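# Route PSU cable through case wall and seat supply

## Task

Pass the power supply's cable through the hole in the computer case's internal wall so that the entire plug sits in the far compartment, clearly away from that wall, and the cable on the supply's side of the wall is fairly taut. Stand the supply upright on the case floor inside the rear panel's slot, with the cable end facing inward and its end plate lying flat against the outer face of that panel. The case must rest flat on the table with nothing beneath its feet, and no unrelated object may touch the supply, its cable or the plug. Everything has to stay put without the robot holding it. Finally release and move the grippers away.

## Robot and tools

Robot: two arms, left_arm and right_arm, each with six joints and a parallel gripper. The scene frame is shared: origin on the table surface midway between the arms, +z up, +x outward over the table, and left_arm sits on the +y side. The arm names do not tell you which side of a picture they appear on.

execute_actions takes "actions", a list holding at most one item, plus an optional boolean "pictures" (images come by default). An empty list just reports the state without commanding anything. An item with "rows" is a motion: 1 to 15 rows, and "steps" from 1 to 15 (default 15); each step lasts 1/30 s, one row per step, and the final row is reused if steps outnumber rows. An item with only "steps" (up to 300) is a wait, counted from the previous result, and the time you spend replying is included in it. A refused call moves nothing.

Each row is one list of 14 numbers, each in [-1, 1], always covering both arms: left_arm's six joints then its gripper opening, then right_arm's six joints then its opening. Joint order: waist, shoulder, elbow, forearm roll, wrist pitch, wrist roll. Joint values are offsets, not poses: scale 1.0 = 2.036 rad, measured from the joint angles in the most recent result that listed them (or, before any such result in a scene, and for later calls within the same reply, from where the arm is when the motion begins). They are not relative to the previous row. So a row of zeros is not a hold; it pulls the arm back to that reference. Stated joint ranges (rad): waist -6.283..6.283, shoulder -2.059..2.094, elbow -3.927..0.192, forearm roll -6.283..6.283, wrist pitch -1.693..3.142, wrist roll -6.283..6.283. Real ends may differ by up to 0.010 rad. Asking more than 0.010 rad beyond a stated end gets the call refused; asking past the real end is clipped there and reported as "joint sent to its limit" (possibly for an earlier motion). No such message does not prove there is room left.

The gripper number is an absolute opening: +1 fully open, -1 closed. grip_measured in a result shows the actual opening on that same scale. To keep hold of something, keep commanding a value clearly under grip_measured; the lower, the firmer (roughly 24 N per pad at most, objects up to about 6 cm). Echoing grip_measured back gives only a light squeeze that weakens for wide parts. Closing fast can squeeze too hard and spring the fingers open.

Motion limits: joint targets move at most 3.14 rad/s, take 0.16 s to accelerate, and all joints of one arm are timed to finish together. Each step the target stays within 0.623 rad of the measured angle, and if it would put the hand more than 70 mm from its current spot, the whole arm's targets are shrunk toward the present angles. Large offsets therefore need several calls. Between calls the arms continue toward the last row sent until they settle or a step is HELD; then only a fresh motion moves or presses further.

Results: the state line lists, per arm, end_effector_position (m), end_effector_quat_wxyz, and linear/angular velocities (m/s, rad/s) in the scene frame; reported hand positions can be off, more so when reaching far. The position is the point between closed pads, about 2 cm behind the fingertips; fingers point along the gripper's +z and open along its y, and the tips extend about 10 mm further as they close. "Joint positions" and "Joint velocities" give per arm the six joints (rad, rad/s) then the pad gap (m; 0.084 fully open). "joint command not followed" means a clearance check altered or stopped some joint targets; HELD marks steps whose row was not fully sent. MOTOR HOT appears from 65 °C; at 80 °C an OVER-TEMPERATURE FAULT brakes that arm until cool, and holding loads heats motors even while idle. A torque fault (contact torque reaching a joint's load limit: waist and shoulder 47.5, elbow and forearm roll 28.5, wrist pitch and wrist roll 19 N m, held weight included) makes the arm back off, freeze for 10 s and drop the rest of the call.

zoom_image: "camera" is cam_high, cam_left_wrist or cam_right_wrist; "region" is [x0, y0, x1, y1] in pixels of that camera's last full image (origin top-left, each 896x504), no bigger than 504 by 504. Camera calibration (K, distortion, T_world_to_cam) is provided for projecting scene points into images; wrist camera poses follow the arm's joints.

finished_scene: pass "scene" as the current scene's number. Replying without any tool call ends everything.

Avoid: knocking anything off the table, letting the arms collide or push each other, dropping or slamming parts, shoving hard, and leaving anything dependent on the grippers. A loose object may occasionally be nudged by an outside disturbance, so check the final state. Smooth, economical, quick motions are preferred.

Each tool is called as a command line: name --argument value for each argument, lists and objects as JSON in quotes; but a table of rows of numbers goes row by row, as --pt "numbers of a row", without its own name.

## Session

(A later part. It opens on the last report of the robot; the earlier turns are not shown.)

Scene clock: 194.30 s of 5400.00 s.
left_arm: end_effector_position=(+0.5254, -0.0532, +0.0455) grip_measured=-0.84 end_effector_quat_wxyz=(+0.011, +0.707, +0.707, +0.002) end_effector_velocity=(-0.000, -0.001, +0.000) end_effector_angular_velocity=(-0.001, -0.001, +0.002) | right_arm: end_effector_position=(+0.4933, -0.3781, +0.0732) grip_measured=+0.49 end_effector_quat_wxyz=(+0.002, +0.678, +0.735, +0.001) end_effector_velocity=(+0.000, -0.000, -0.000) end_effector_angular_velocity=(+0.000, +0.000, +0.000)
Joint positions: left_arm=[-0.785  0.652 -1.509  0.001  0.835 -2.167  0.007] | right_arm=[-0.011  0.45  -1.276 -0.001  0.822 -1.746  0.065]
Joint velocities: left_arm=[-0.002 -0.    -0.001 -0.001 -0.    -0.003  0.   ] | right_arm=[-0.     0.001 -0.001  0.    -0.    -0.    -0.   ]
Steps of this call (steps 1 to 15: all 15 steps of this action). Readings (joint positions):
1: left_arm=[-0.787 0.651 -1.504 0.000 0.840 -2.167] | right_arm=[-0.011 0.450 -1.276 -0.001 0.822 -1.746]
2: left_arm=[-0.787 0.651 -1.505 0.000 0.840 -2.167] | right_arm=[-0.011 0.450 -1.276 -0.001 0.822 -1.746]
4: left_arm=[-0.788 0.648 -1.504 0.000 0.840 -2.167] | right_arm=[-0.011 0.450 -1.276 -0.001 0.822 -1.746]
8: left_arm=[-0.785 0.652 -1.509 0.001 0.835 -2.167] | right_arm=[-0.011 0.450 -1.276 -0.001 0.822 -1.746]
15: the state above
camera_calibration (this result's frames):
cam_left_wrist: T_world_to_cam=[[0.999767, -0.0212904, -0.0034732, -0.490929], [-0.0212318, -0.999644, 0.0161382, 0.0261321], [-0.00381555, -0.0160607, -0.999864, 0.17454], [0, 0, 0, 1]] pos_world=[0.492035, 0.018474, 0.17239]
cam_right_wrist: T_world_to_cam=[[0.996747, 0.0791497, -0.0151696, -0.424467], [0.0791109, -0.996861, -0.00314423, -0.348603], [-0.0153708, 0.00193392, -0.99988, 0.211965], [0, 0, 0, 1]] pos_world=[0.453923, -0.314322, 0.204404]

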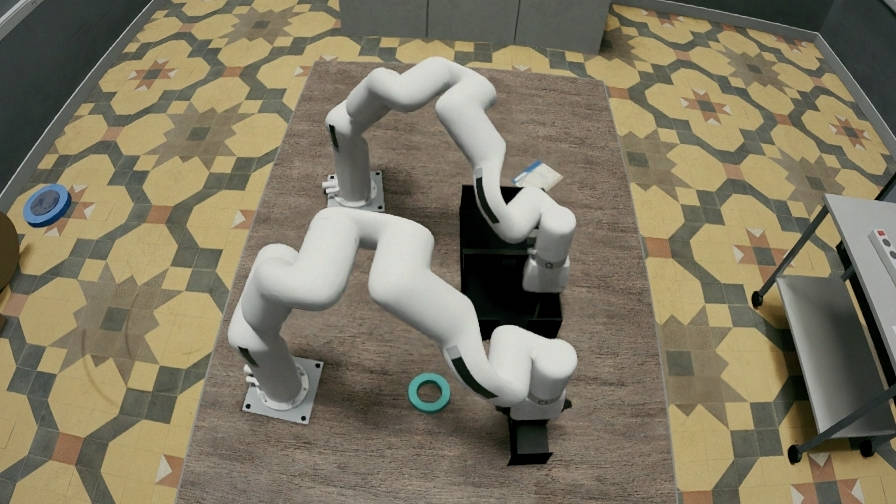

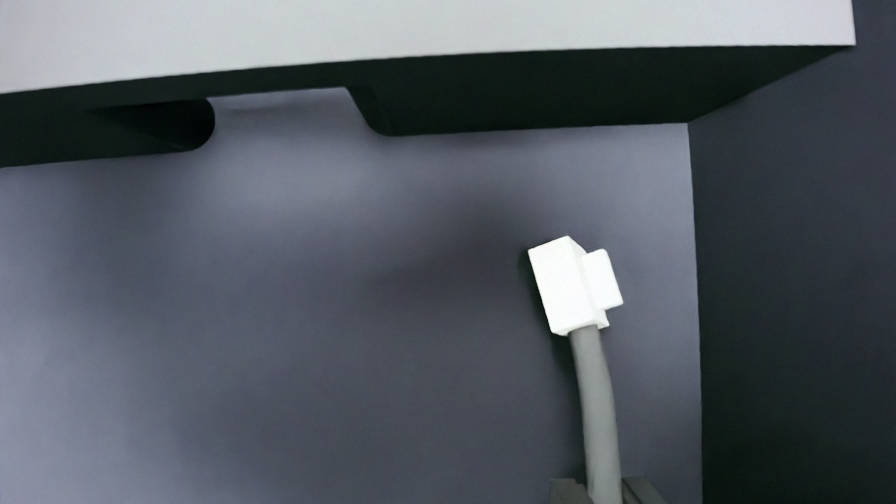

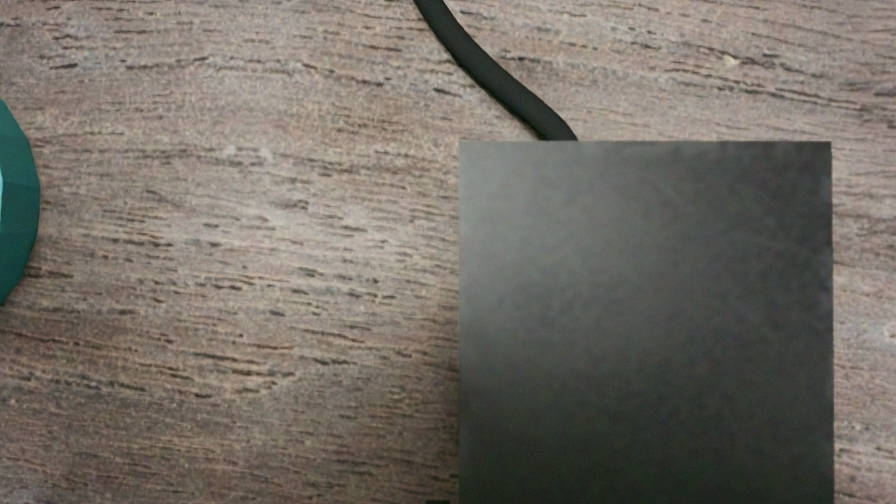

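execute_actions --actions '[{"rows": [[-0.0301,-0.0929,0.1163,0,-0.0125,-0.0296,-1, 0.0985,-0.0575,0.0442,0,0.0153,0.1059,-0.3]], "steps": 15}]' --pictures false

execute_actions --actions '[{"steps": 20}]'

Scene clock: 201.30 s of 5400.00 s.
left_arm: end_effector_position=(+0.4589, -0.0491, +0.0621) grip_measured=-0.85 end_effector_quat_wxyz=(-0.005, +0.708, +0.707, -0.001) end_effector_velocity=(+0.005, -0.000, +0.018) end_effector_angular_velocity=(-0.024, -0.036, +0.015) | right_arm: end_effector_position=(+0.4691, -0.2732, +0.0985) grip_measured=+0.49 end_effector_quat_wxyz=(-0.000, +0.683, +0.730, -0.001) end_effector_velocity=(-0.019, +0.017, -0.003) end_effector_angular_velocity=(-0.006, +0.028, -0.036)
Joint positions: left_arm=[-0.847  0.47  -1.273  0.     0.814 -2.227  0.007] | right_arm=[ 0.183  0.338 -1.188 -0.001  0.852 -1.538  0.065]
Joint velocities: left_arm=[ 0.004 -0.048  0.026  0.004 -0.022 -0.013  0.   ] | right_arm=[ 0.037 -0.028  0.044 -0.004  0.012  0.076 -0.   ]
Steps of this call (steps 1 to 15: the robot went on to your last target; steps 16 to 90: nothing new was sent; then 3.50 s passed at rest; steps 91 to 105: all 15 steps of this action). Readings (joint positions):
91: left_arm=[-0.787 0.652 -1.509 0.000 0.835 -2.168] | right_arm=[-0.011 0.450 -1.276 -0.001 0.822 -1.746]
92: left_arm=[-0.788 0.649 -1.505 0.000 0.834 -2.169] | right_arm=[-0.009 0.449 -1.274 -0.001 0.822 -1.742]
94: left_arm=[-0.799 0.619 -1.463 -0.001 0.829 -2.179] | right_arm=[0.018 0.432 -1.255 -0.002 0.829 -1.705]
98: left_arm=[-0.842 0.514 -1.313 -0.001 0.825 -2.213] | right_arm=[0.119 0.381 -1.211 -0.000 0.845 -1.610]
105: the state above

Scene clock: 201.97 s of 5400.00 s.
left_arm: end_effector_position=(+0.4607, -0.0502, +0.0661) grip_measured=-0.85 end_effector_quat_wxyz=(-0.000, +0.707, +0.707, +0.000) end_effector_velocity=(+0.000, -0.000, +0.000) end_effector_angular_velocity=(-0.001, -0.001, -0.001) | right_arm: end_effector_position=(+0.4682, -0.2700, +0.0997) grip_measured=+0.49 end_effector_quat_wxyz=(-0.000, +0.684, +0.730, -0.000) end_effector_velocity=(-0.000, +0.000, +0.000) end_effector_angular_velocity=(+0.000, +0.000, +0.001)
Joint positions: left_arm=[-0.847  0.463 -1.273  0.001  0.81  -2.228  0.007] | right_arm=[ 0.189  0.333 -1.186 -0.001  0.853 -1.531  0.065]
Joint velocities: left_arm=[-0.001 -0.001 -0.     0.    -0.    -0.     0.   ] | right_arm=[ 0.001 -0.    -0.     0.     0.    -0.     0.   ]
Steps of this call (steps 1 to 15: the robot went on to your last target; steps 16 to 20: nothing new was sent). Readings (joint positions):
1: left_arm=[-0.847 0.469 -1.273 0.000 0.813 -2.227] | right_arm=[0.184 0.337 -1.187 -0.001 0.853 -1.536]
2: left_arm=[-0.846 0.468 -1.272 0.000 0.813 -2.227] | right_arm=[0.185 0.336 -1.186 -0.001 0.853 -1.535]
4: left_arm=[-0.846 0.466 -1.272 0.000 0.812 -2.227] | right_arm=[0.186 0.335 -1.186 -0.001 0.853 -1.533]
8: left_arm=[-0.846 0.464 -1.272 0.001 0.811 -2.228] | right_arm=[0.188 0.334 -1.186 -0.001 0.853 -1.531]
20: the state above
All arms were judged still, so your last target was given up. Only a new action makes them travel on or press farther. Fingers that are still opening or closing keep moving.
camera_calibration (this result's frames):
cam_left_wrist: T_world_to_cam=[[0.999505, -0.0221125, -0.0223921, -0.424832], [-0.0220311, -0.99975, 0.00387456, 0.0285891], [-0.0224722, -0.00337931, -0.999742, 0.204098], [0, 0, 0, 1]] pos_world=[0.429838, 0.0198775, 0.194421]
cam_right_wrist: T_world_to_cam=[[0.997766, 0.0640187, -0.0191097, -0.411844], [0.0639589, -0.997946, -0.00372293, -0.231927], [-0.0193088, 0.00249238, -0.99981, 0.239827], [0, 0, 0, 1]] pos_world=[0.430389, -0.205683, 0.231048]

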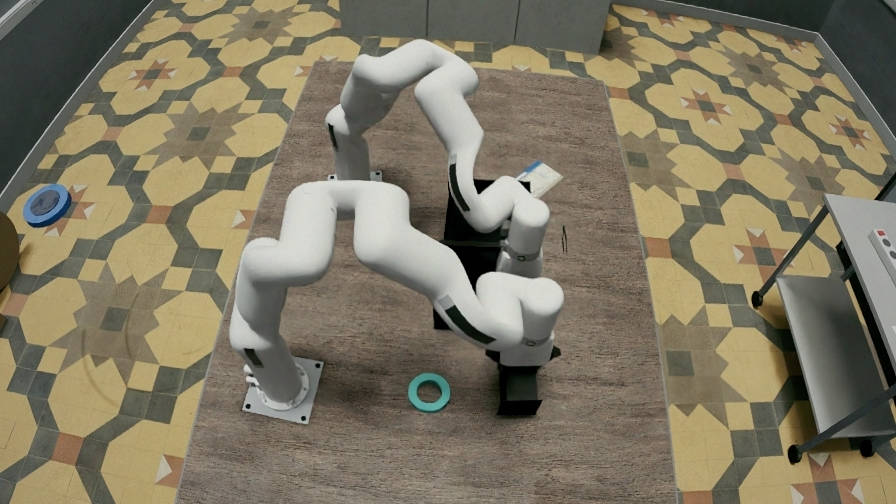

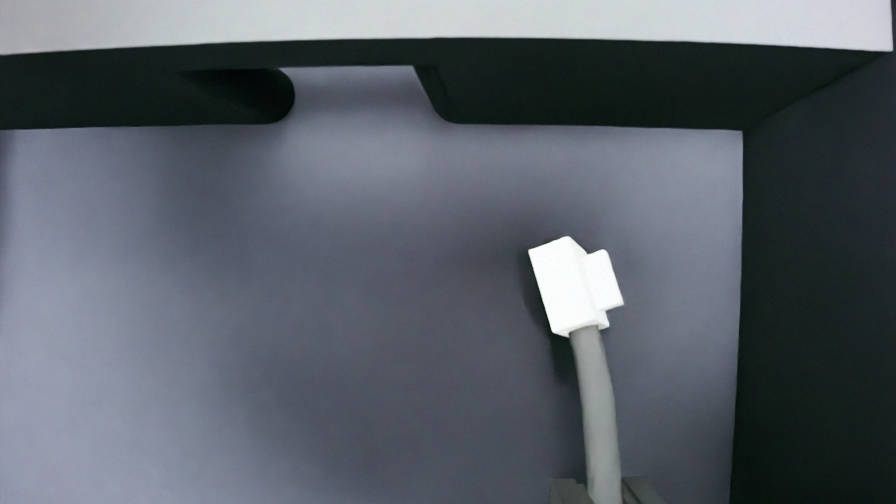

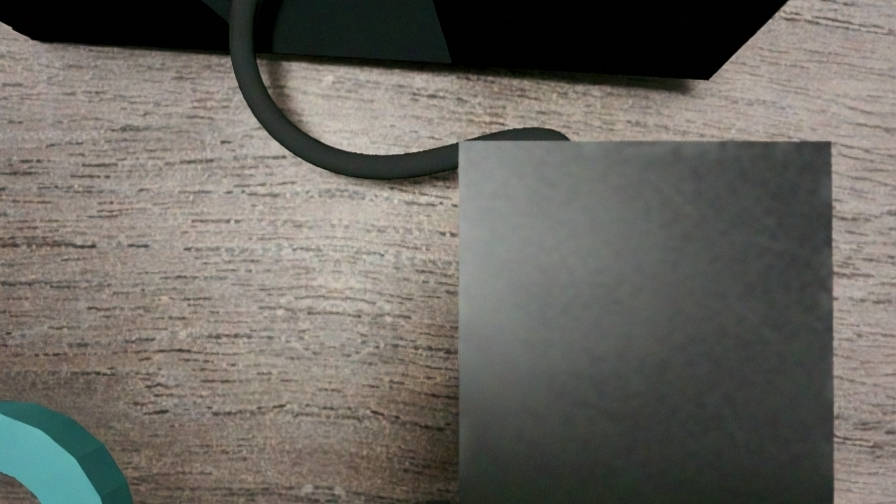

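execute_actions --actions '[{"rows": [[-0.0257,-0.0501,0.0778,0,-0.0278,-0.0257,-1, 0,0,0,0,0,0,-0.3]], "steps": 15}]' --pictures false

execute_actions --actions '[{"steps": 12}]'

Scene clock: 210.17 s of 5400.00 s.
left_arm: end_effector_position=(+0.4169, -0.0502, +0.0663) grip_measured=-0.85 end_effector_quat_wxyz=(+0.000, +0.707, +0.707, +0.000) end_effector_velocity=(-0.003, -0.000, +0.003) end_effector_angular_velocity=(-0.006, -0.008, +0.006) | right_arm: end_effector_position=(+0.4682, -0.2700, +0.0997) grip_measured=+0.49 end_effector_quat_wxyz=(-0.000, +0.684, +0.730, -0.000) end_effector_velocity=(-0.000, -0.000, +0.000) end_effector_angular_velocity=(-0.001, -0.000, +0.000)
Joint positions: left_arm=[-0.898  0.363 -1.117  0.001  0.754 -2.279  0.007] | right_arm=[ 0.189  0.333 -1.186 -0.001  0.853 -1.531  0.065]
Joint velocities: left_arm=[-0.004 -0.019  0.02   0.001 -0.011 -0.011  0.   ] | right_arm=[-0.    -0.     0.    -0.001  0.    -0.    -0.   ]
Steps of this call (steps 1 to 90: nothing new was sent; then 4.70 s passed at rest; steps 91 to 105: all 15 steps of this action). Readings (joint positions):
91: left_arm=[-0.847 0.463 -1.272 0.001 0.810 -2.228] | right_arm=[0.189 0.333 -1.186 -0.001 0.853 -1.531]
92: left_arm=[-0.847 0.460 -1.269 0.001 0.808 -2.229] | right_arm=[0.189 0.333 -1.186 -0.001 0.853 -1.531]
94: left_arm=[-0.857 0.435 -1.236 0.001 0.789 -2.242] | right_arm=[0.189 0.333 -1.186 -0.001 0.853 -1.531]
98: left_arm=[-0.891 0.375 -1.149 0.001 0.761 -2.270] | right_arm=[0.189 0.334 -1.186 -0.001 0.853 -1.531]
105: the state above

Scene clock: 210.57 s of 5400.00 s.
left_arm: end_effector_position=(+0.4165, -0.0502, +0.0665) grip_measured=-0.84 end_effector_quat_wxyz=(+0.001, +0.707, +0.707, +0.000) end_effector_velocity=(-0.000, -0.000, +0.000) end_effector_angular_velocity=(-0.000, -0.000, -0.000) | right_arm: end_effector_position=(+0.4682, -0.2700, +0.0997) grip_measured=+0.49 end_effector_quat_wxyz=(-0.000, +0.684, +0.730, -0.000) end_effector_velocity=(-0.000, -0.000, -0.000) end_effector_angular_velocity=(-0.000, +0.001, -0.001)
Joint positions: left_arm=[-0.899  0.361 -1.115  0.001  0.753 -2.28   0.007] | right_arm=[ 0.189  0.333 -1.186 -0.001  0.853 -1.531  0.065]
Joint velocities: left_arm=[-0.    -0.001  0.    -0.     0.     0.     0.   ] | right_arm=[-0.     0.     0.001 -0.    -0.     0.001  0.   ]
Steps of this call (steps 1 to 12: the robot went on to your last target). Readings (joint positions):
1: left_arm=[-0.898 0.362 -1.117 0.001 0.754 -2.279] | right_arm=[0.189 0.333 -1.186 -0.001 0.853 -1.531]
2: left_arm=[-0.898 0.362 -1.116 0.001 0.754 -2.280] | right_arm=[0.189 0.333 -1.186 -0.001 0.853 -1.531]
4: left_arm=[-0.898 0.361 -1.116 0.001 0.753 -2.280] | right_arm=[0.189 0.333 -1.186 -0.001 0.853 -1.531]
8: left_arm=[-0.899 0.361 -1.115 0.001 0.753 -2.280] | right_arm=[0.189 0.333 -1.186 -0.001 0.853 -1.531]
12: the state above
camera_calibration (this result's frames):
cam_left_wrist: T_world_to_cam=[[0.99954, -0.0220163, -0.0208704, -0.380712], [-0.021915, -0.999747, 0.00506936, 0.0275665], [-0.0209767, -0.00460965, -0.999769, 0.20285], [0, 0, 0, 1]] pos_world=[0.385397, 0.0201127, 0.194718]
cam_right_wrist: T_world_to_cam=[[0.997766, 0.0640207, -0.0191111, -0.411843], [0.063961, -0.997945, -0.00372309, -0.231927], [-0.0193102, 0.00249241, -0.99981, 0.239827], [0, 0, 0, 1]] pos_world=[0.430388, -0.205682, 0.231048]

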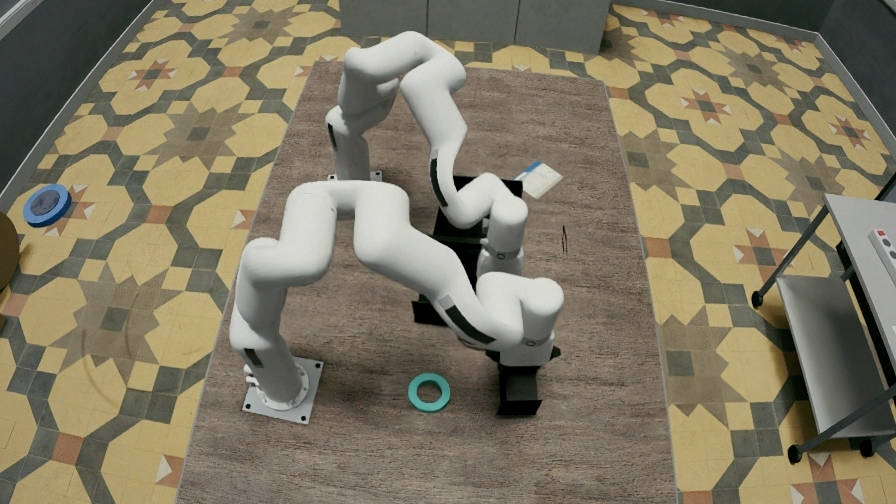

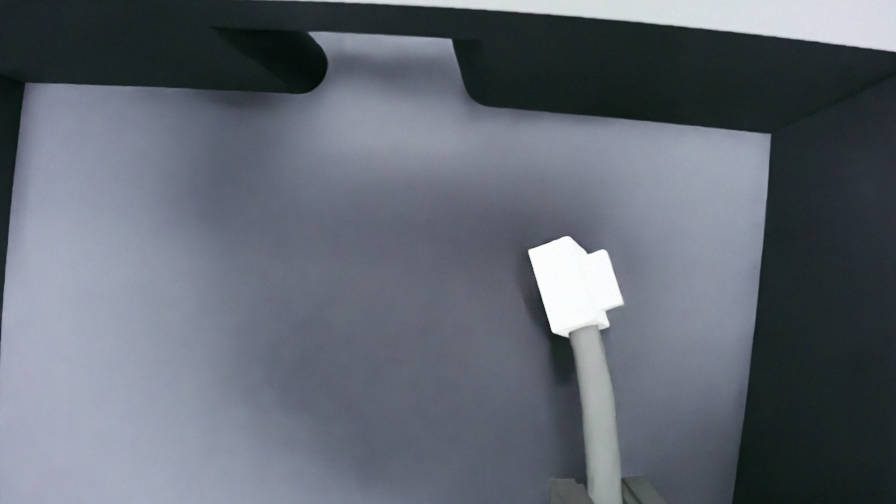

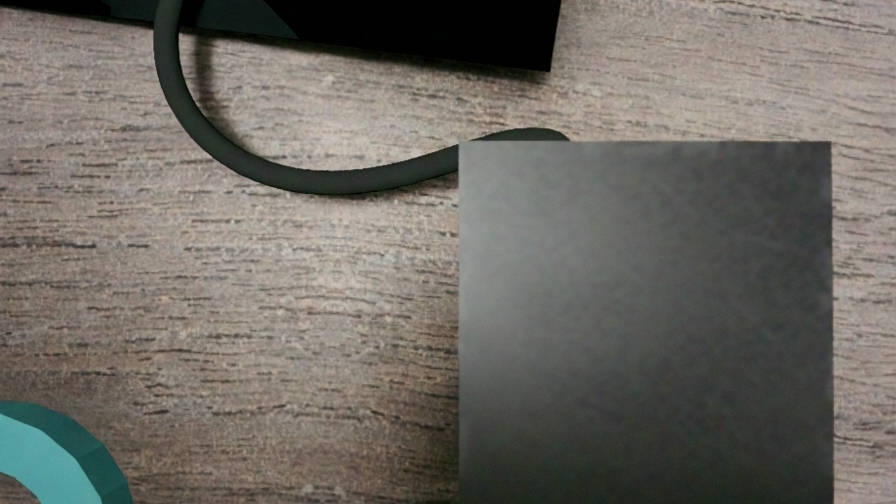

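execute_actions --actions '[{"rows": [[0,-0.0731,-0.0441,0,0.1176,0,-1, 0.0043,-0.1186,0.0229,0,0.0957,0.0359,-0.3]], "steps": 15}]' --pictures false

execute_actions --actions '[{"steps": 15}]'

Scene clock: 218.97 s of 5400.00 s.
left_arm: end_effector_position=(+0.4162, -0.0498, +0.1575) grip_measured=-0.85 end_effector_quat_wxyz=(-0.000, +0.707, +0.707, +0.000) end_effector_velocity=(-0.010, +0.009, +0.006) end_effector_angular_velocity=(+0.031, +0.036, +0.000) | right_arm: end_effector_position=(+0.4305, -0.2697, +0.1861) grip_measured=+0.49 end_effector_quat_wxyz=(-0.001, +0.706, +0.708, -0.002) end_effector_velocity=(-0.031, -0.003, -0.010) end_effector_angular_velocity=(-0.010, +0.082, -0.019)
Joint positions: left_arm=[-0.898  0.216 -1.201  0.001  0.986 -2.28   0.007] | right_arm=[ 0.198  0.099 -1.138 -0.001  1.043 -1.46   0.065]
Joint velocities: left_arm=[ 0.    -0.017 -0.006 -0.     0.07  -0.     0.   ] | right_arm=[ 0.001 -0.031  0.05  -0.001  0.065  0.021 -0.   ]
Steps of this call (steps 1 to 15: the robot went on to your last target; steps 16 to 90: nothing new was sent; then 4.90 s passed at rest; steps 91 to 105: all 15 steps of this action). Readings (joint positions):
91: left_arm=[-0.899 0.361 -1.114 0.001 0.754 -2.280] | right_arm=[0.189 0.333 -1.186 -0.001 0.853 -1.531]
92: left_arm=[-0.899 0.359 -1.115 0.001 0.758 -2.280] | right_arm=[0.189 0.330 -1.185 -0.001 0.856 -1.529]
94: left_arm=[-0.899 0.338 -1.126 0.001 0.800 -2.280] | right_arm=[0.191 0.296 -1.173 -0.001 0.889 -1.517]
98: left_arm=[-0.898 0.251 -1.185 0.001 0.917 -2.280] | right_arm=[0.196 0.166 -1.157 -0.001 0.985 -1.481]
105: the state above

Scene clock: 219.47 s of 5400.00 s.
left_arm: end_effector_position=(+0.4162, -0.0499, +0.1602) grip_measured=-0.85 end_effector_quat_wxyz=(+0.000, +0.707, +0.707, +0.000) end_effector_velocity=(+0.000, -0.000, +0.001) end_effector_angular_velocity=(-0.001, -0.001, -0.000) | right_arm: end_effector_position=(+0.4302, -0.2697, +0.1895) grip_measured=+0.49 end_effector_quat_wxyz=(-0.000, +0.707, +0.707, -0.000) end_effector_velocity=(+0.001, +0.000, +0.002) end_effector_angular_velocity=(+0.000, -0.005, -0.000)
Joint positions: left_arm=[-0.899  0.212 -1.205  0.001  0.992 -2.28   0.007] | right_arm=[ 0.198  0.092 -1.139 -0.001  1.048 -1.458  0.065]
Joint velocities: left_arm=[-0.    -0.001 -0.001 -0.     0.     0.     0.   ] | right_arm=[ 0.    -0.003 -0.002 -0.     0.     0.     0.   ]
Steps of this call (steps 1 to 15: the robot went on to your last target). Readings (joint positions):
1: left_arm=[-0.898 0.215 -1.202 0.001 0.988 -2.280] | right_arm=[0.198 0.098 -1.137 -0.001 1.045 -1.459]
2: left_arm=[-0.899 0.215 -1.202 0.001 0.989 -2.280] | right_arm=[0.198 0.097 -1.137 -0.001 1.046 -1.459]
4: left_arm=[-0.899 0.214 -1.203 0.001 0.991 -2.280] | right_arm=[0.198 0.095 -1.138 -0.001 1.046 -1.458]
8: left_arm=[-0.899 0.212 -1.204 0.001 0.992 -2.280] | right_arm=[0.198 0.093 -1.139 -0.001 1.047 -1.458]
15: the state above
All arms were judged still, so your last target was given up. Only a new action makes them travel on or press farther. Fingers that are still opening or closing keep moving.
camera_calibration (this result's frames):
cam_left_wrist: T_world_to_cam=[[0.999527, -0.0218703, -0.0216123, -0.378343], [-0.0217819, -0.999753, 0.00432005, 0.0274359], [-0.0217014, -0.00384726, -0.999757, 0.296891], [0, 0, 0, 1]] pos_world=[0.385205, 0.0202969, 0.288523]
cam_right_wrist: T_world_to_cam=[[0.999811, -0.000328137, -0.0194419, -0.390338], [-0.000397931, -0.999993, -0.0035861, -0.201736], [-0.0194406, 0.00359315, -0.999805, 0.329253], [0, 0, 0, 1]] pos_world=[0.396585, -0.203046, 0.320876]

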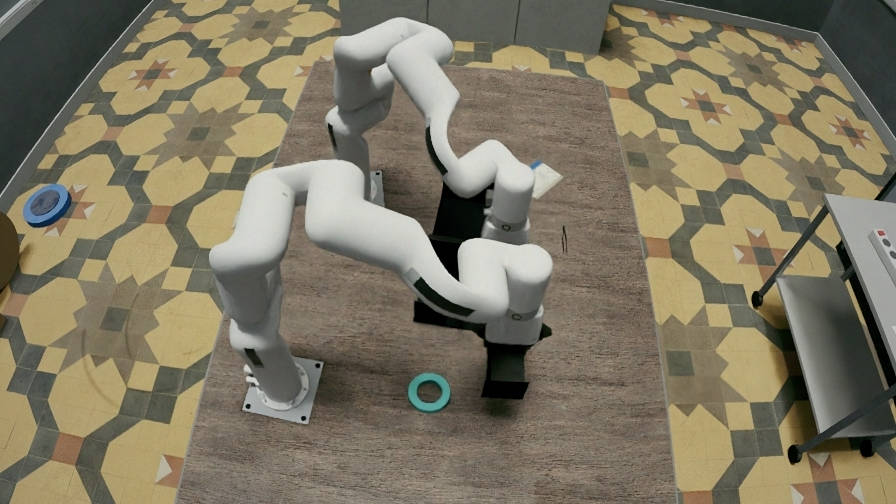

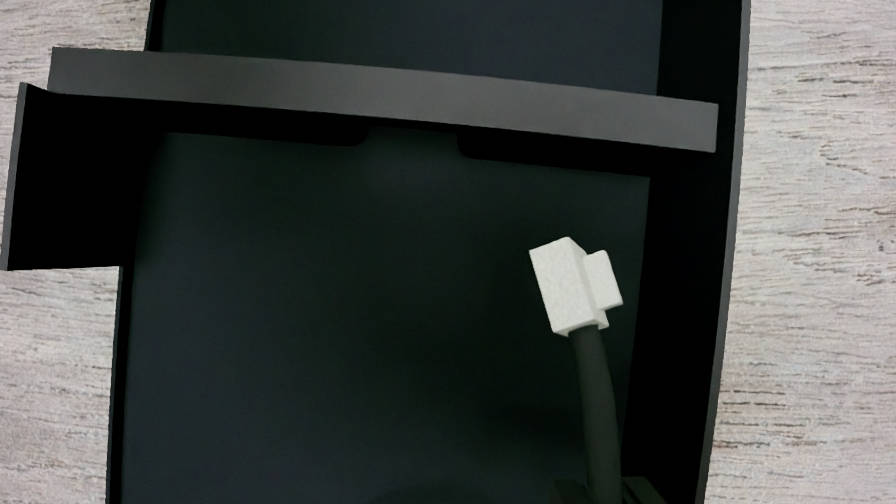

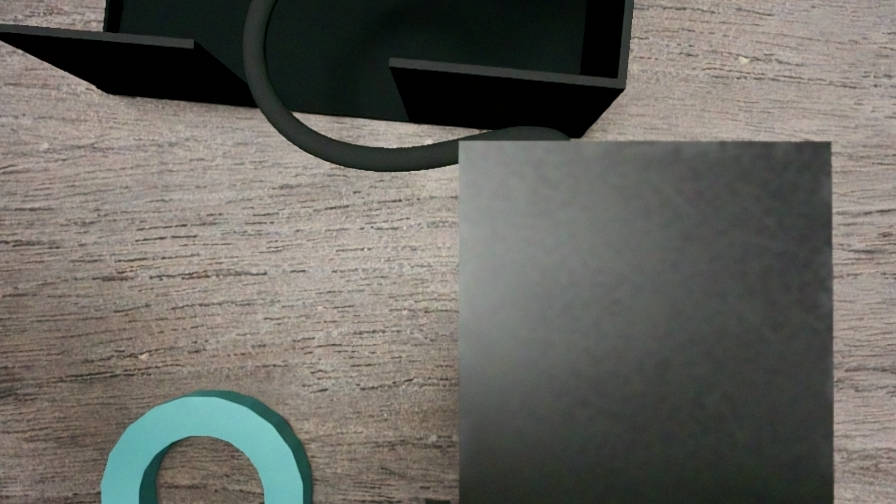

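execute_actions --actions '[{"rows": [[-0.0319,-0.0539,0.1165,0,-0.0621,0.0521,-1, -0.0285,0.015,0.1201,0,-0.1356,-0.1901,-0.3]], "steps": 15}]' --pictures false

execute_actions --actions '[{"steps": 15}]'

Scene clock: 242.23 s of 5400.00 s.
left_arm: end_effector_position=(+0.3604, -0.0414, +0.1310) grip_measured=-0.85 end_effector_quat_wxyz=(+0.000, +0.764, +0.645, +0.000) end_effector_velocity=(-0.010, +0.003, -0.006) end_effector_angular_velocity=(-0.001, -0.001, -0.033) | right_arm: end_effector_position=(+0.4019, -0.2987, +0.1030) grip_measured=+0.49 end_effector_quat_wxyz=(-0.000, +0.587, +0.809, -0.000) end_effector_velocity=(+0.027, -0.005, +0.011) end_effector_angular_velocity=(+0.009, -0.135, +0.145)
Joint positions: left_arm=[-0.962  0.104 -0.973  0.001  0.868 -2.176  0.007] | right_arm=[ 0.142  0.122 -0.904 -0.001  0.783 -1.829  0.065]
Joint velocities: left_arm=[-0.011 -0.02   0.046  0.    -0.027  0.022  0.   ] | right_arm=[-0.015 -0.023  0.027  0.001 -0.139 -0.161  0.   ]
Steps of this call (steps 1 to 90: nothing new was sent; then 19.27 s passed at rest; steps 91 to 105: all 15 steps of this action). Readings (joint positions):
91: left_arm=[-0.899 0.212 -1.205 0.001 0.992 -2.280] | right_arm=[0.198 0.092 -1.139 -0.001 1.048 -1.458]
92: left_arm=[-0.899 0.210 -1.201 0.001 0.989 -2.278] | right_arm=[0.198 0.092 -1.137 -0.000 1.044 -1.463]
94: left_arm=[-0.909 0.191 -1.162 0.001 0.966 -2.259] | right_arm=[0.192 0.093 -1.115 -0.000 1.013 -1.505]
98: left_arm=[-0.950 0.128 -1.019 0.001 0.897 -2.199] | right_arm=[0.164 0.110 -0.997 -0.001 0.889 -1.681]
105: the state above

Scene clock: 242.73 s of 5400.00 s.
left_arm: end_effector_position=(+0.3590, -0.0409, +0.1300) grip_measured=-0.85 end_effector_quat_wxyz=(-0.000, +0.765, +0.644, +0.000) end_effector_velocity=(-0.000, +0.000, -0.000) end_effector_angular_velocity=(+0.001, +0.001, -0.000) | right_arm: end_effector_position=(+0.4006, -0.2997, +0.1001) grip_measured=+0.49 end_effector_quat_wxyz=(+0.000, +0.582, +0.813, +0.000) end_effector_velocity=(-0.001, -0.000, -0.001) end_effector_angular_velocity=(-0.000, +0.003, +0.002)
Joint positions: left_arm=[-0.963  0.102 -0.968  0.001  0.866 -2.174  0.007] | right_arm=[ 0.14   0.123 -0.895 -0.001  0.772 -1.845  0.065]
Joint velocities: left_arm=[-0.    -0.     0.001 -0.    -0.     0.    -0.   ] | right_arm=[-0.001  0.001  0.002  0.     0.    -0.002 -0.   ]
Steps of this call (steps 1 to 15: the robot went on to your last target). Readings (joint positions):
1: left_arm=[-0.962 0.104 -0.972 0.001 0.868 -2.176] | right_arm=[0.142 0.121 -0.903 -0.000 0.779 -1.834]
2: left_arm=[-0.963 0.103 -0.971 0.001 0.867 -2.175] | right_arm=[0.141 0.121 -0.903 -0.000 0.776 -1.837]
4: left_arm=[-0.963 0.103 -0.969 0.001 0.866 -2.175] | right_arm=[0.141 0.121 -0.900 -0.000 0.774 -1.841]
8: left_arm=[-0.963 0.102 -0.968 0.001 0.866 -2.174] | right_arm=[0.140 0.122 -0.896 -0.000 0.772 -1.844]
15: the state above
camera_calibration (this result's frames):
cam_left_wrist: T_world_to_cam=[[0.981213, -0.191616, -0.0224546, -0.321848], [-0.19158, -0.98147, 0.00376658, 0.0970846], [-0.0227603, 0.00060604, -0.999741, 0.266027], [0, 0, 0, 1]] pos_world=[0.340455, 0.0334533, 0.258365]
cam_right_wrist: T_world_to_cam=[[0.94631, 0.322757, -0.0180453, -0.244386], [0.322746, -0.946479, -0.00360617, -0.345519], [-0.0182434, -0.0024115, -0.999831, 0.23713], [0, 0, 0, 1]] pos_world=[0.347105, -0.247577, 0.231434]

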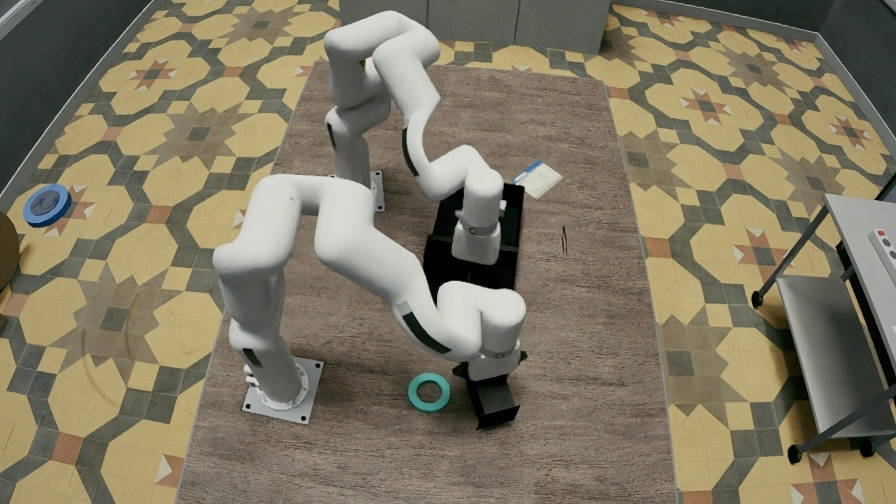

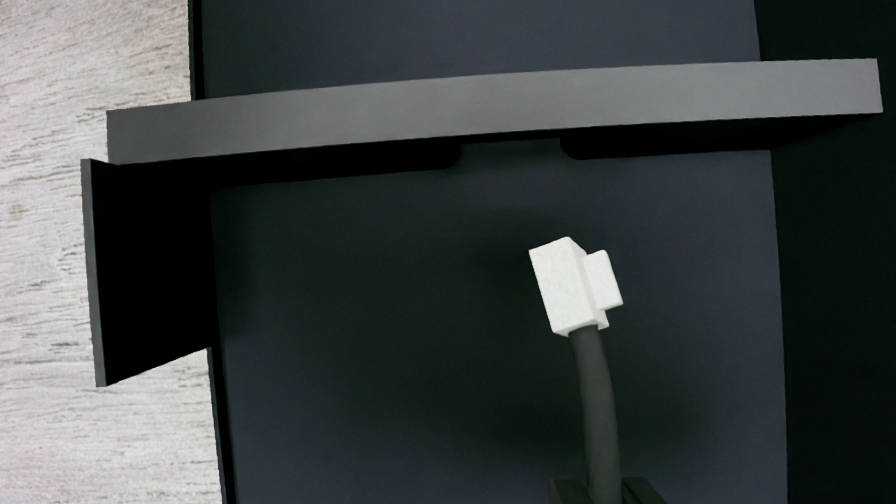

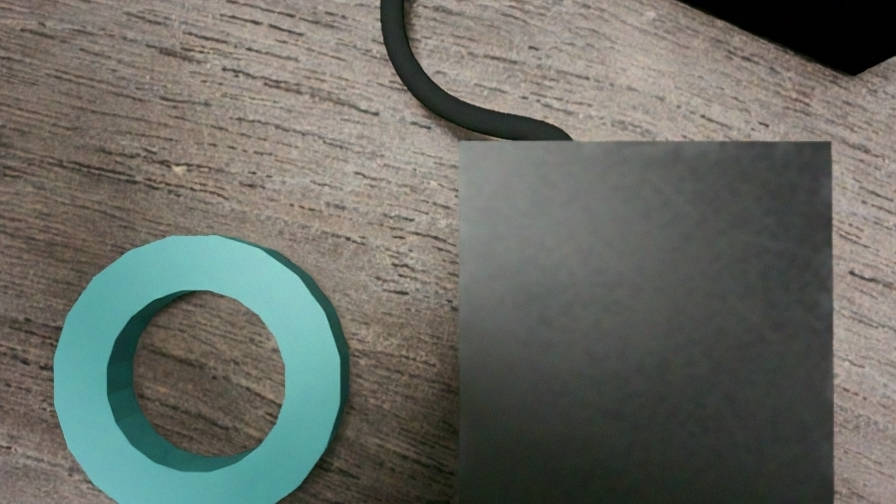

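execute_actions --actions '[{"rows": [[0,0.0603,0.0263,0,-0.0866,0,-1, 0,0.0261,0.0096,0,-0.0358,0,-0.3]], "steps": 15}]' --pictures false

execute_actions --actions '[{"steps": 12}]' --pictures false

execute_actions --actions '[{"rows": [[0,0,0,0,0,0,-1, 0,0,0,0,0,0,0.6],[0,0,0,0,0,0,-1, 0,0,0,0,0,0,0.8],[0,0,0,0,0,0,-1, 0,0,0,0,0,0,1]], "steps": 12}]'

Scene clock: 248.03 s of 5400.00 s.
left_arm: end_effector_position=(+0.3595, -0.0414, +0.0677) grip_measured=-0.85 end_effector_quat_wxyz=(+0.001, +0.765, +0.644, +0.000) end_effector_velocity=(-0.002, +0.001, -0.011) end_effector_angular_velocity=(+0.001, +0.001, -0.003) | right_arm: end_effector_position=(+0.4013, -0.2997, +0.0753) grip_measured=+0.49 end_effector_quat_wxyz=(+0.001, +0.582, +0.813, +0.001) end_effector_velocity=(-0.006, -0.000, -0.008) end_effector_angular_velocity=(-0.001, +0.016, -0.001)
Joint positions: left_arm=[-0.963  0.222 -0.916  0.001  0.692 -2.174  0.007] | right_arm=[ 0.14   0.175 -0.877 -0.001  0.699 -1.845  0.065]
Joint velocities: left_arm=[-0.     0.019  0.013  0.    -0.03   0.002 -0.   ] | right_arm=[-0.     0.009  0.013  0.    -0.005 -0.    -0.   ]
Steps of this call (steps 1 to 15: the robot went on to your last target; steps 16 to 90: nothing new was sent; then 1.80 s passed at rest; steps 91 to 105: all 15 steps of this action). Readings (joint positions):
91: left_arm=[-0.964 0.102 -0.968 0.001 0.866 -2.174] | right_arm=[0.140 0.123 -0.895 -0.001 0.771 -1.845]
92: left_arm=[-0.964 0.104 -0.967 0.001 0.861 -2.174] | right_arm=[0.140 0.125 -0.894 -0.001 0.767 -1.845]
94: left_arm=[-0.963 0.128 -0.959 0.001 0.820 -2.174] | right_arm=[0.140 0.142 -0.890 -0.001 0.740 -1.845]
98: left_arm=[-0.963 0.206 -0.919 0.001 0.726 -2.174] | right_arm=[0.140 0.171 -0.874 -0.001 0.711 -1.845]
105: the state above

Scene clock: 248.43 s of 5400.00 s.
left_arm: end_effector_position=(+0.3590, -0.0409, +0.0659) grip_measured=-0.85 end_effector_quat_wxyz=(-0.000, +0.765, +0.644, +0.000) end_effector_velocity=(-0.000, +0.001, -0.001) end_effector_angular_velocity=(+0.001, +0.001, -0.000) | right_arm: end_effector_position=(+0.4006, -0.2997, +0.0743) grip_measured=+0.49 end_effector_quat_wxyz=(+0.001, +0.582, +0.813, +0.000) end_effector_velocity=(-0.001, -0.000, -0.001) end_effector_angular_velocity=(-0.001, +0.003, +0.001)
Joint positions: left_arm=[-0.963  0.225 -0.914  0.001  0.69  -2.174  0.007] | right_arm=[ 0.14   0.176 -0.876 -0.001  0.699 -1.845  0.065]
Joint velocities: left_arm=[ 0.001  0.001  0.    -0.    -0.     0.001 -0.   ] | right_arm=[-0.     0.001  0.002 -0.001 -0.    -0.    -0.   ]
Steps of this call (steps 1 to 12: the robot went on to your last target). Readings (joint positions):
1: left_arm=[-0.963 0.223 -0.916 0.001 0.692 -2.174] | right_arm=[0.140 0.175 -0.876 -0.001 0.699 -1.845]
2: left_arm=[-0.963 0.223 -0.915 0.001 0.691 -2.174] | right_arm=[0.140 0.175 -0.876 -0.001 0.699 -1.845]
4: left_arm=[-0.963 0.224 -0.915 0.001 0.690 -2.174] | right_arm=[0.140 0.176 -0.875 -0.001 0.699 -1.845]
8: left_arm=[-0.963 0.225 -0.914 0.001 0.690 -2.174] | right_arm=[0.140 0.176 -0.876 -0.001 0.699 -1.845]
12: the state above

Scene clock: 248.83 s of 5400.00 s.
left_arm: end_effector_position=(+0.3590, -0.0409, +0.0660) grip_measured=-0.85 end_effector_quat_wxyz=(-0.000, +0.765, +0.644, +0.000) end_effector_velocity=(-0.000, -0.000, -0.000) end_effector_angular_velocity=(-0.000, -0.000, -0.001) | right_arm: end_effector_position=(+0.4011, -0.2997, +0.0749) grip_measured=+1.00 end_effector_quat_wxyz=(+0.001, +0.582, +0.813, +0.001) end_effector_velocity=(-0.005, -0.000, -0.005) end_effector_angular_velocity=(-0.001, +0.015, -0.000)
Joint positions: left_arm=[-0.963  0.225 -0.914  0.001  0.69  -2.174  0.007] | right_arm=[ 0.14   0.175 -0.876 -0.001  0.699 -1.845  0.084]
Joint velocities: left_arm=[-0.    -0.     0.    -0.    -0.     0.001  0.   ] | right_arm=[-0.     0.005  0.007  0.     0.002 -0.     0.   ]
Steps of this call (steps 1 to 12: all 12 steps of this action). Readings (joint positions):
1: left_arm=[-0.963 0.225 -0.914 0.001 0.690 -2.174] | right_arm=[0.140 0.176 -0.876 -0.001 0.699 -1.845]
2: left_arm=[-0.963 0.225 -0.914 0.001 0.690 -2.174] | right_arm=[0.140 0.176 -0.876 -0.001 0.699 -1.845]
4: left_arm=[-0.963 0.225 -0.914 0.001 0.690 -2.174] | right_arm=[0.140 0.174 -0.878 -0.001 0.698 -1.845]
8: left_arm=[-0.963 0.225 -0.914 0.001 0.690 -2.174] | right_arm=[0.140 0.173 -0.879 -0.001 0.698 -1.845]
12: the state above
camera_calibration (this result's frames):
cam_left_wrist: T_world_to_cam=[[0.981201, -0.191701, -0.0222632, -0.323313], [-0.19166, -0.981453, 0.00399974, 0.0972973], [-0.022617, 0.000342405, -0.999744, 0.201944], [0, 0, 0, 1]] pos_world=[0.340451, 0.0334441, 0.194305]
cam_right_wrist: T_world_to_cam=[[0.946326, 0.322817, -0.0159886, -0.245485], [0.322811, -0.946459, -0.00306017, -0.345786], [-0.0161205, -0.00226538, -0.999867, 0.211124], [0, 0, 0, 1]] pos_world=[0.347336, -0.247547, 0.206113]

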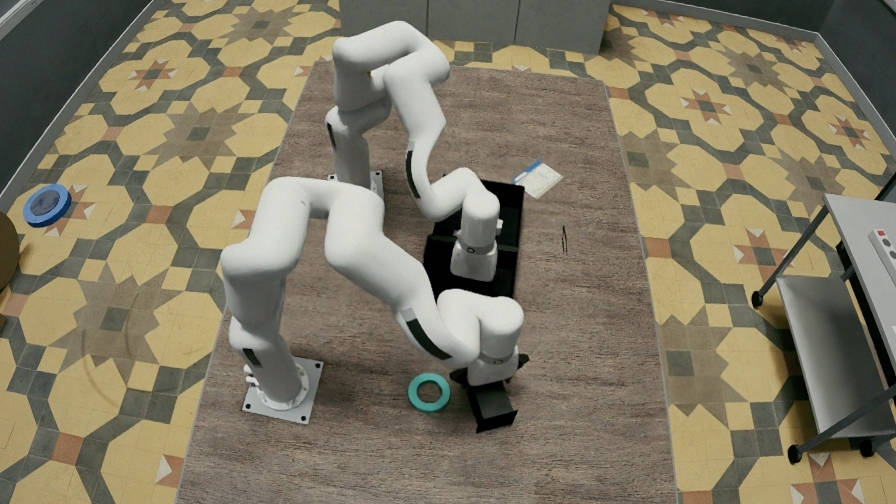

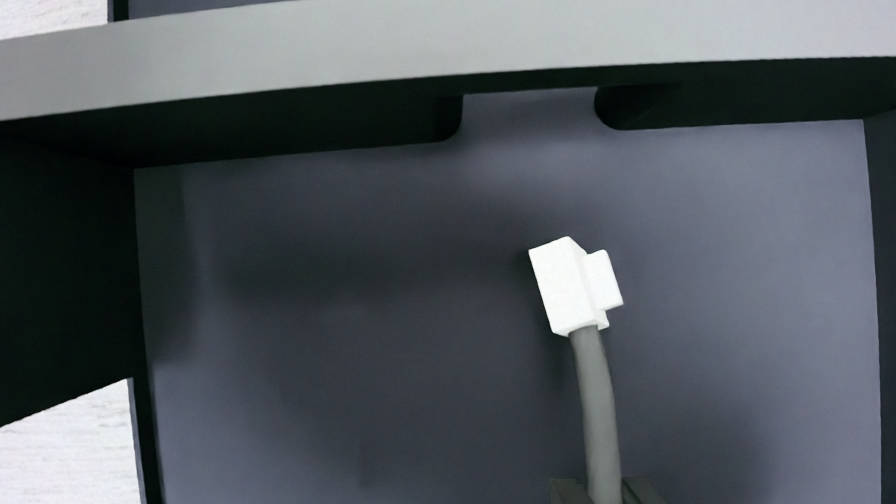

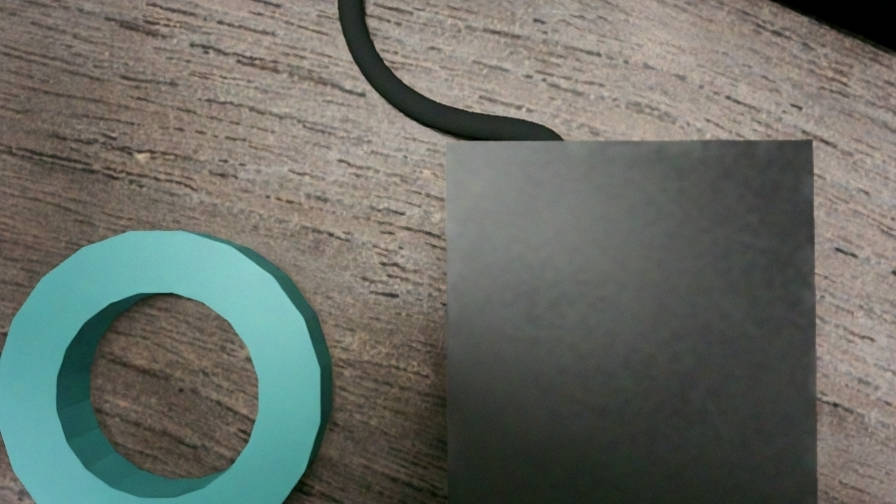

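execute_actions --actions '[{"rows": [[0.066,-0.064,0.0865,0,-0.023,0.0665,-1, 0,-0.0988,-0.0754,0,0.1752,0,1]], "steps": 15}]' --pictures false

execute_actions --actions '[{"steps": 15}]'

Scene clock: 255.73 s of 5400.00 s.
left_arm: end_effector_position=(+0.3636, +0.0325, +0.0664) grip_measured=-0.85 end_effector_quat_wxyz=(+0.000, +0.765, +0.644, +0.000) end_effector_velocity=(-0.001, +0.011, -0.001) end_effector_angular_velocity=(+0.000, +0.000, -0.005) | right_arm: end_effector_position=(+0.4025, -0.2996, +0.1951) grip_measured=+1.00 end_effector_quat_wxyz=(+0.002, +0.582, +0.813, +0.001) end_effector_velocity=(-0.031, -0.002, +0.039) end_effector_angular_velocity=(-0.004, +0.085, -0.001)
Joint positions: left_arm=[-0.832  0.097 -0.742  0.001  0.644 -2.041  0.007] | right_arm=[ 0.14  -0.017 -1.023 -0.001  1.036 -1.845  0.084]
Joint velocities: left_arm=[ 0.02  -0.02   0.03  -0.    -0.009  0.025  0.   ] | right_arm=[-0.    -0.082 -0.042  0.001  0.209 -0.    -0.   ]
Steps of this call (steps 1 to 15: the robot went on to your last target; steps 16 to 90: nothing new was sent; then 3.40 s passed at rest; steps 91 to 105: all 15 steps of this action). Readings (joint positions):
91: left_arm=[-0.963 0.225 -0.914 0.001 0.690 -2.174] | right_arm=[0.140 0.176 -0.876 -0.001 0.699 -1.845]
92: left_arm=[-0.961 0.222 -0.911 0.001 0.688 -2.170] | right_arm=[0.140 0.174 -0.877 -0.001 0.704 -1.845]
94: left_arm=[-0.934 0.194 -0.873 0.001 0.677 -2.140] | right_arm=[0.140 0.154 -0.890 -0.000 0.746 -1.845]
98: left_arm=[-0.853 0.120 -0.772 0.001 0.653 -2.067] | right_arm=[0.140 0.070 -0.958 -0.001 0.883 -1.845]
105: the state above

Scene clock: 256.23 s of 5400.00 s.
left_arm: end_effector_position=(+0.3635, +0.0340, +0.0663) grip_measured=-0.85 end_effector_quat_wxyz=(+0.000, +0.765, +0.644, +0.000) end_effector_velocity=(+0.000, +0.000, +0.000) end_effector_angular_velocity=(-0.000, -0.000, +0.001) | right_arm: end_effector_position=(+0.4004, -0.2997, +0.1999) grip_measured=+1.00 end_effector_quat_wxyz=(+0.000, +0.582, +0.813, -0.000) end_effector_velocity=(+0.000, -0.000, +0.001) end_effector_angular_velocity=(-0.000, -0.003, -0.001)
Joint positions: left_arm=[-0.829  0.095 -0.738  0.001  0.643 -2.039  0.007] | right_arm=[ 0.14  -0.026 -1.029 -0.001  1.055 -1.845  0.084]
Joint velocities: left_arm=[ 0.001 -0.001  0.    -0.    -0.    -0.    -0.   ] | right_arm=[-0.    -0.002 -0.002 -0.     0.001  0.001  0.   ]
Steps of this call (steps 1 to 15: the robot went on to your last target). Readings (joint positions):
1: left_arm=[-0.831 0.096 -0.741 0.001 0.643 -2.040] | right_arm=[0.140 -0.020 -1.024 -0.001 1.041 -1.845]
2: left_arm=[-0.831 0.096 -0.740 0.001 0.643 -2.040] | right_arm=[0.140 -0.021 -1.025 -0.001 1.046 -1.845]
4: left_arm=[-0.830 0.095 -0.739 0.001 0.643 -2.039] | right_arm=[0.140 -0.023 -1.026 -0.000 1.051 -1.845]
8: left_arm=[-0.830 0.095 -0.739 0.001 0.643 -2.039] | right_arm=[0.140 -0.025 -1.028 -0.001 1.054 -1.845]
15: the state above
camera_calibration (this result's frames):
cam_left_wrist: T_world_to_cam=[[0.981004, -0.192802, -0.0214226, -0.313314], [-0.192751, -0.981238, 0.00445146, 0.172052], [-0.0218789, -0.000237678, -0.999761, 0.202121], [0, 0, 0, 1]] pos_world=[0.344947, 0.108465, 0.194595]
cam_right_wrist: T_world_to_cam=[[0.946329, 0.322678, -0.0184614, -0.242342], [0.322667, -0.946506, -0.00363618, -0.345092], [-0.0186471, -0.00251586, -0.999823, 0.337025], [0, 0, 0, 1]] pos_world=[0.346969, -0.247585, 0.331236]

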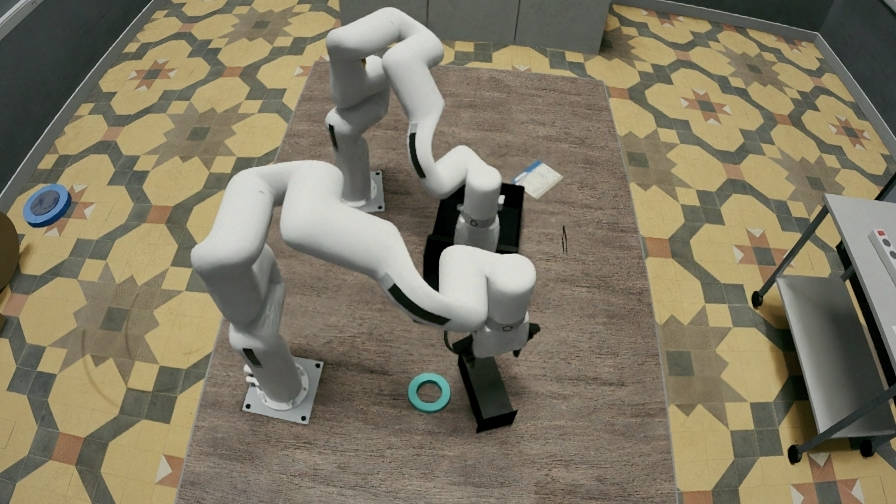

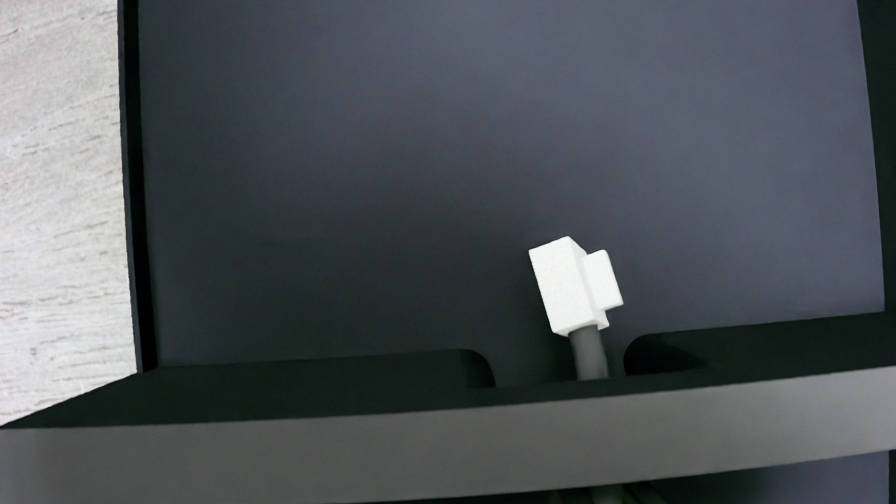

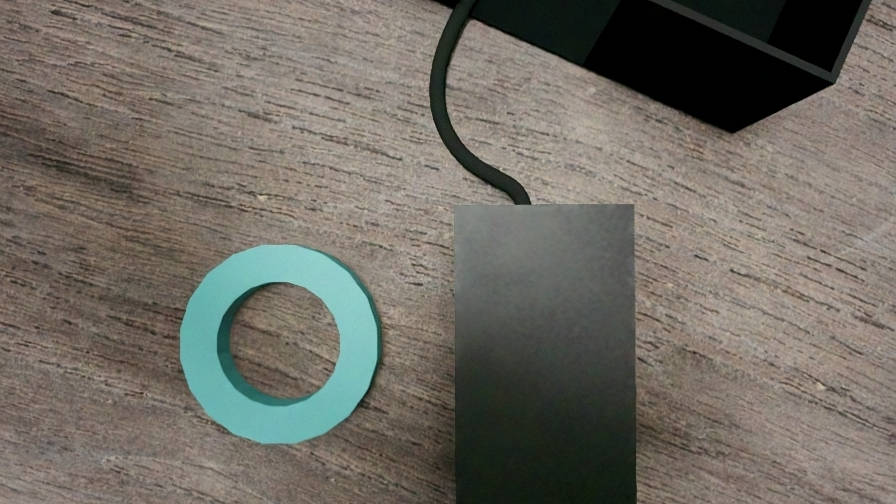

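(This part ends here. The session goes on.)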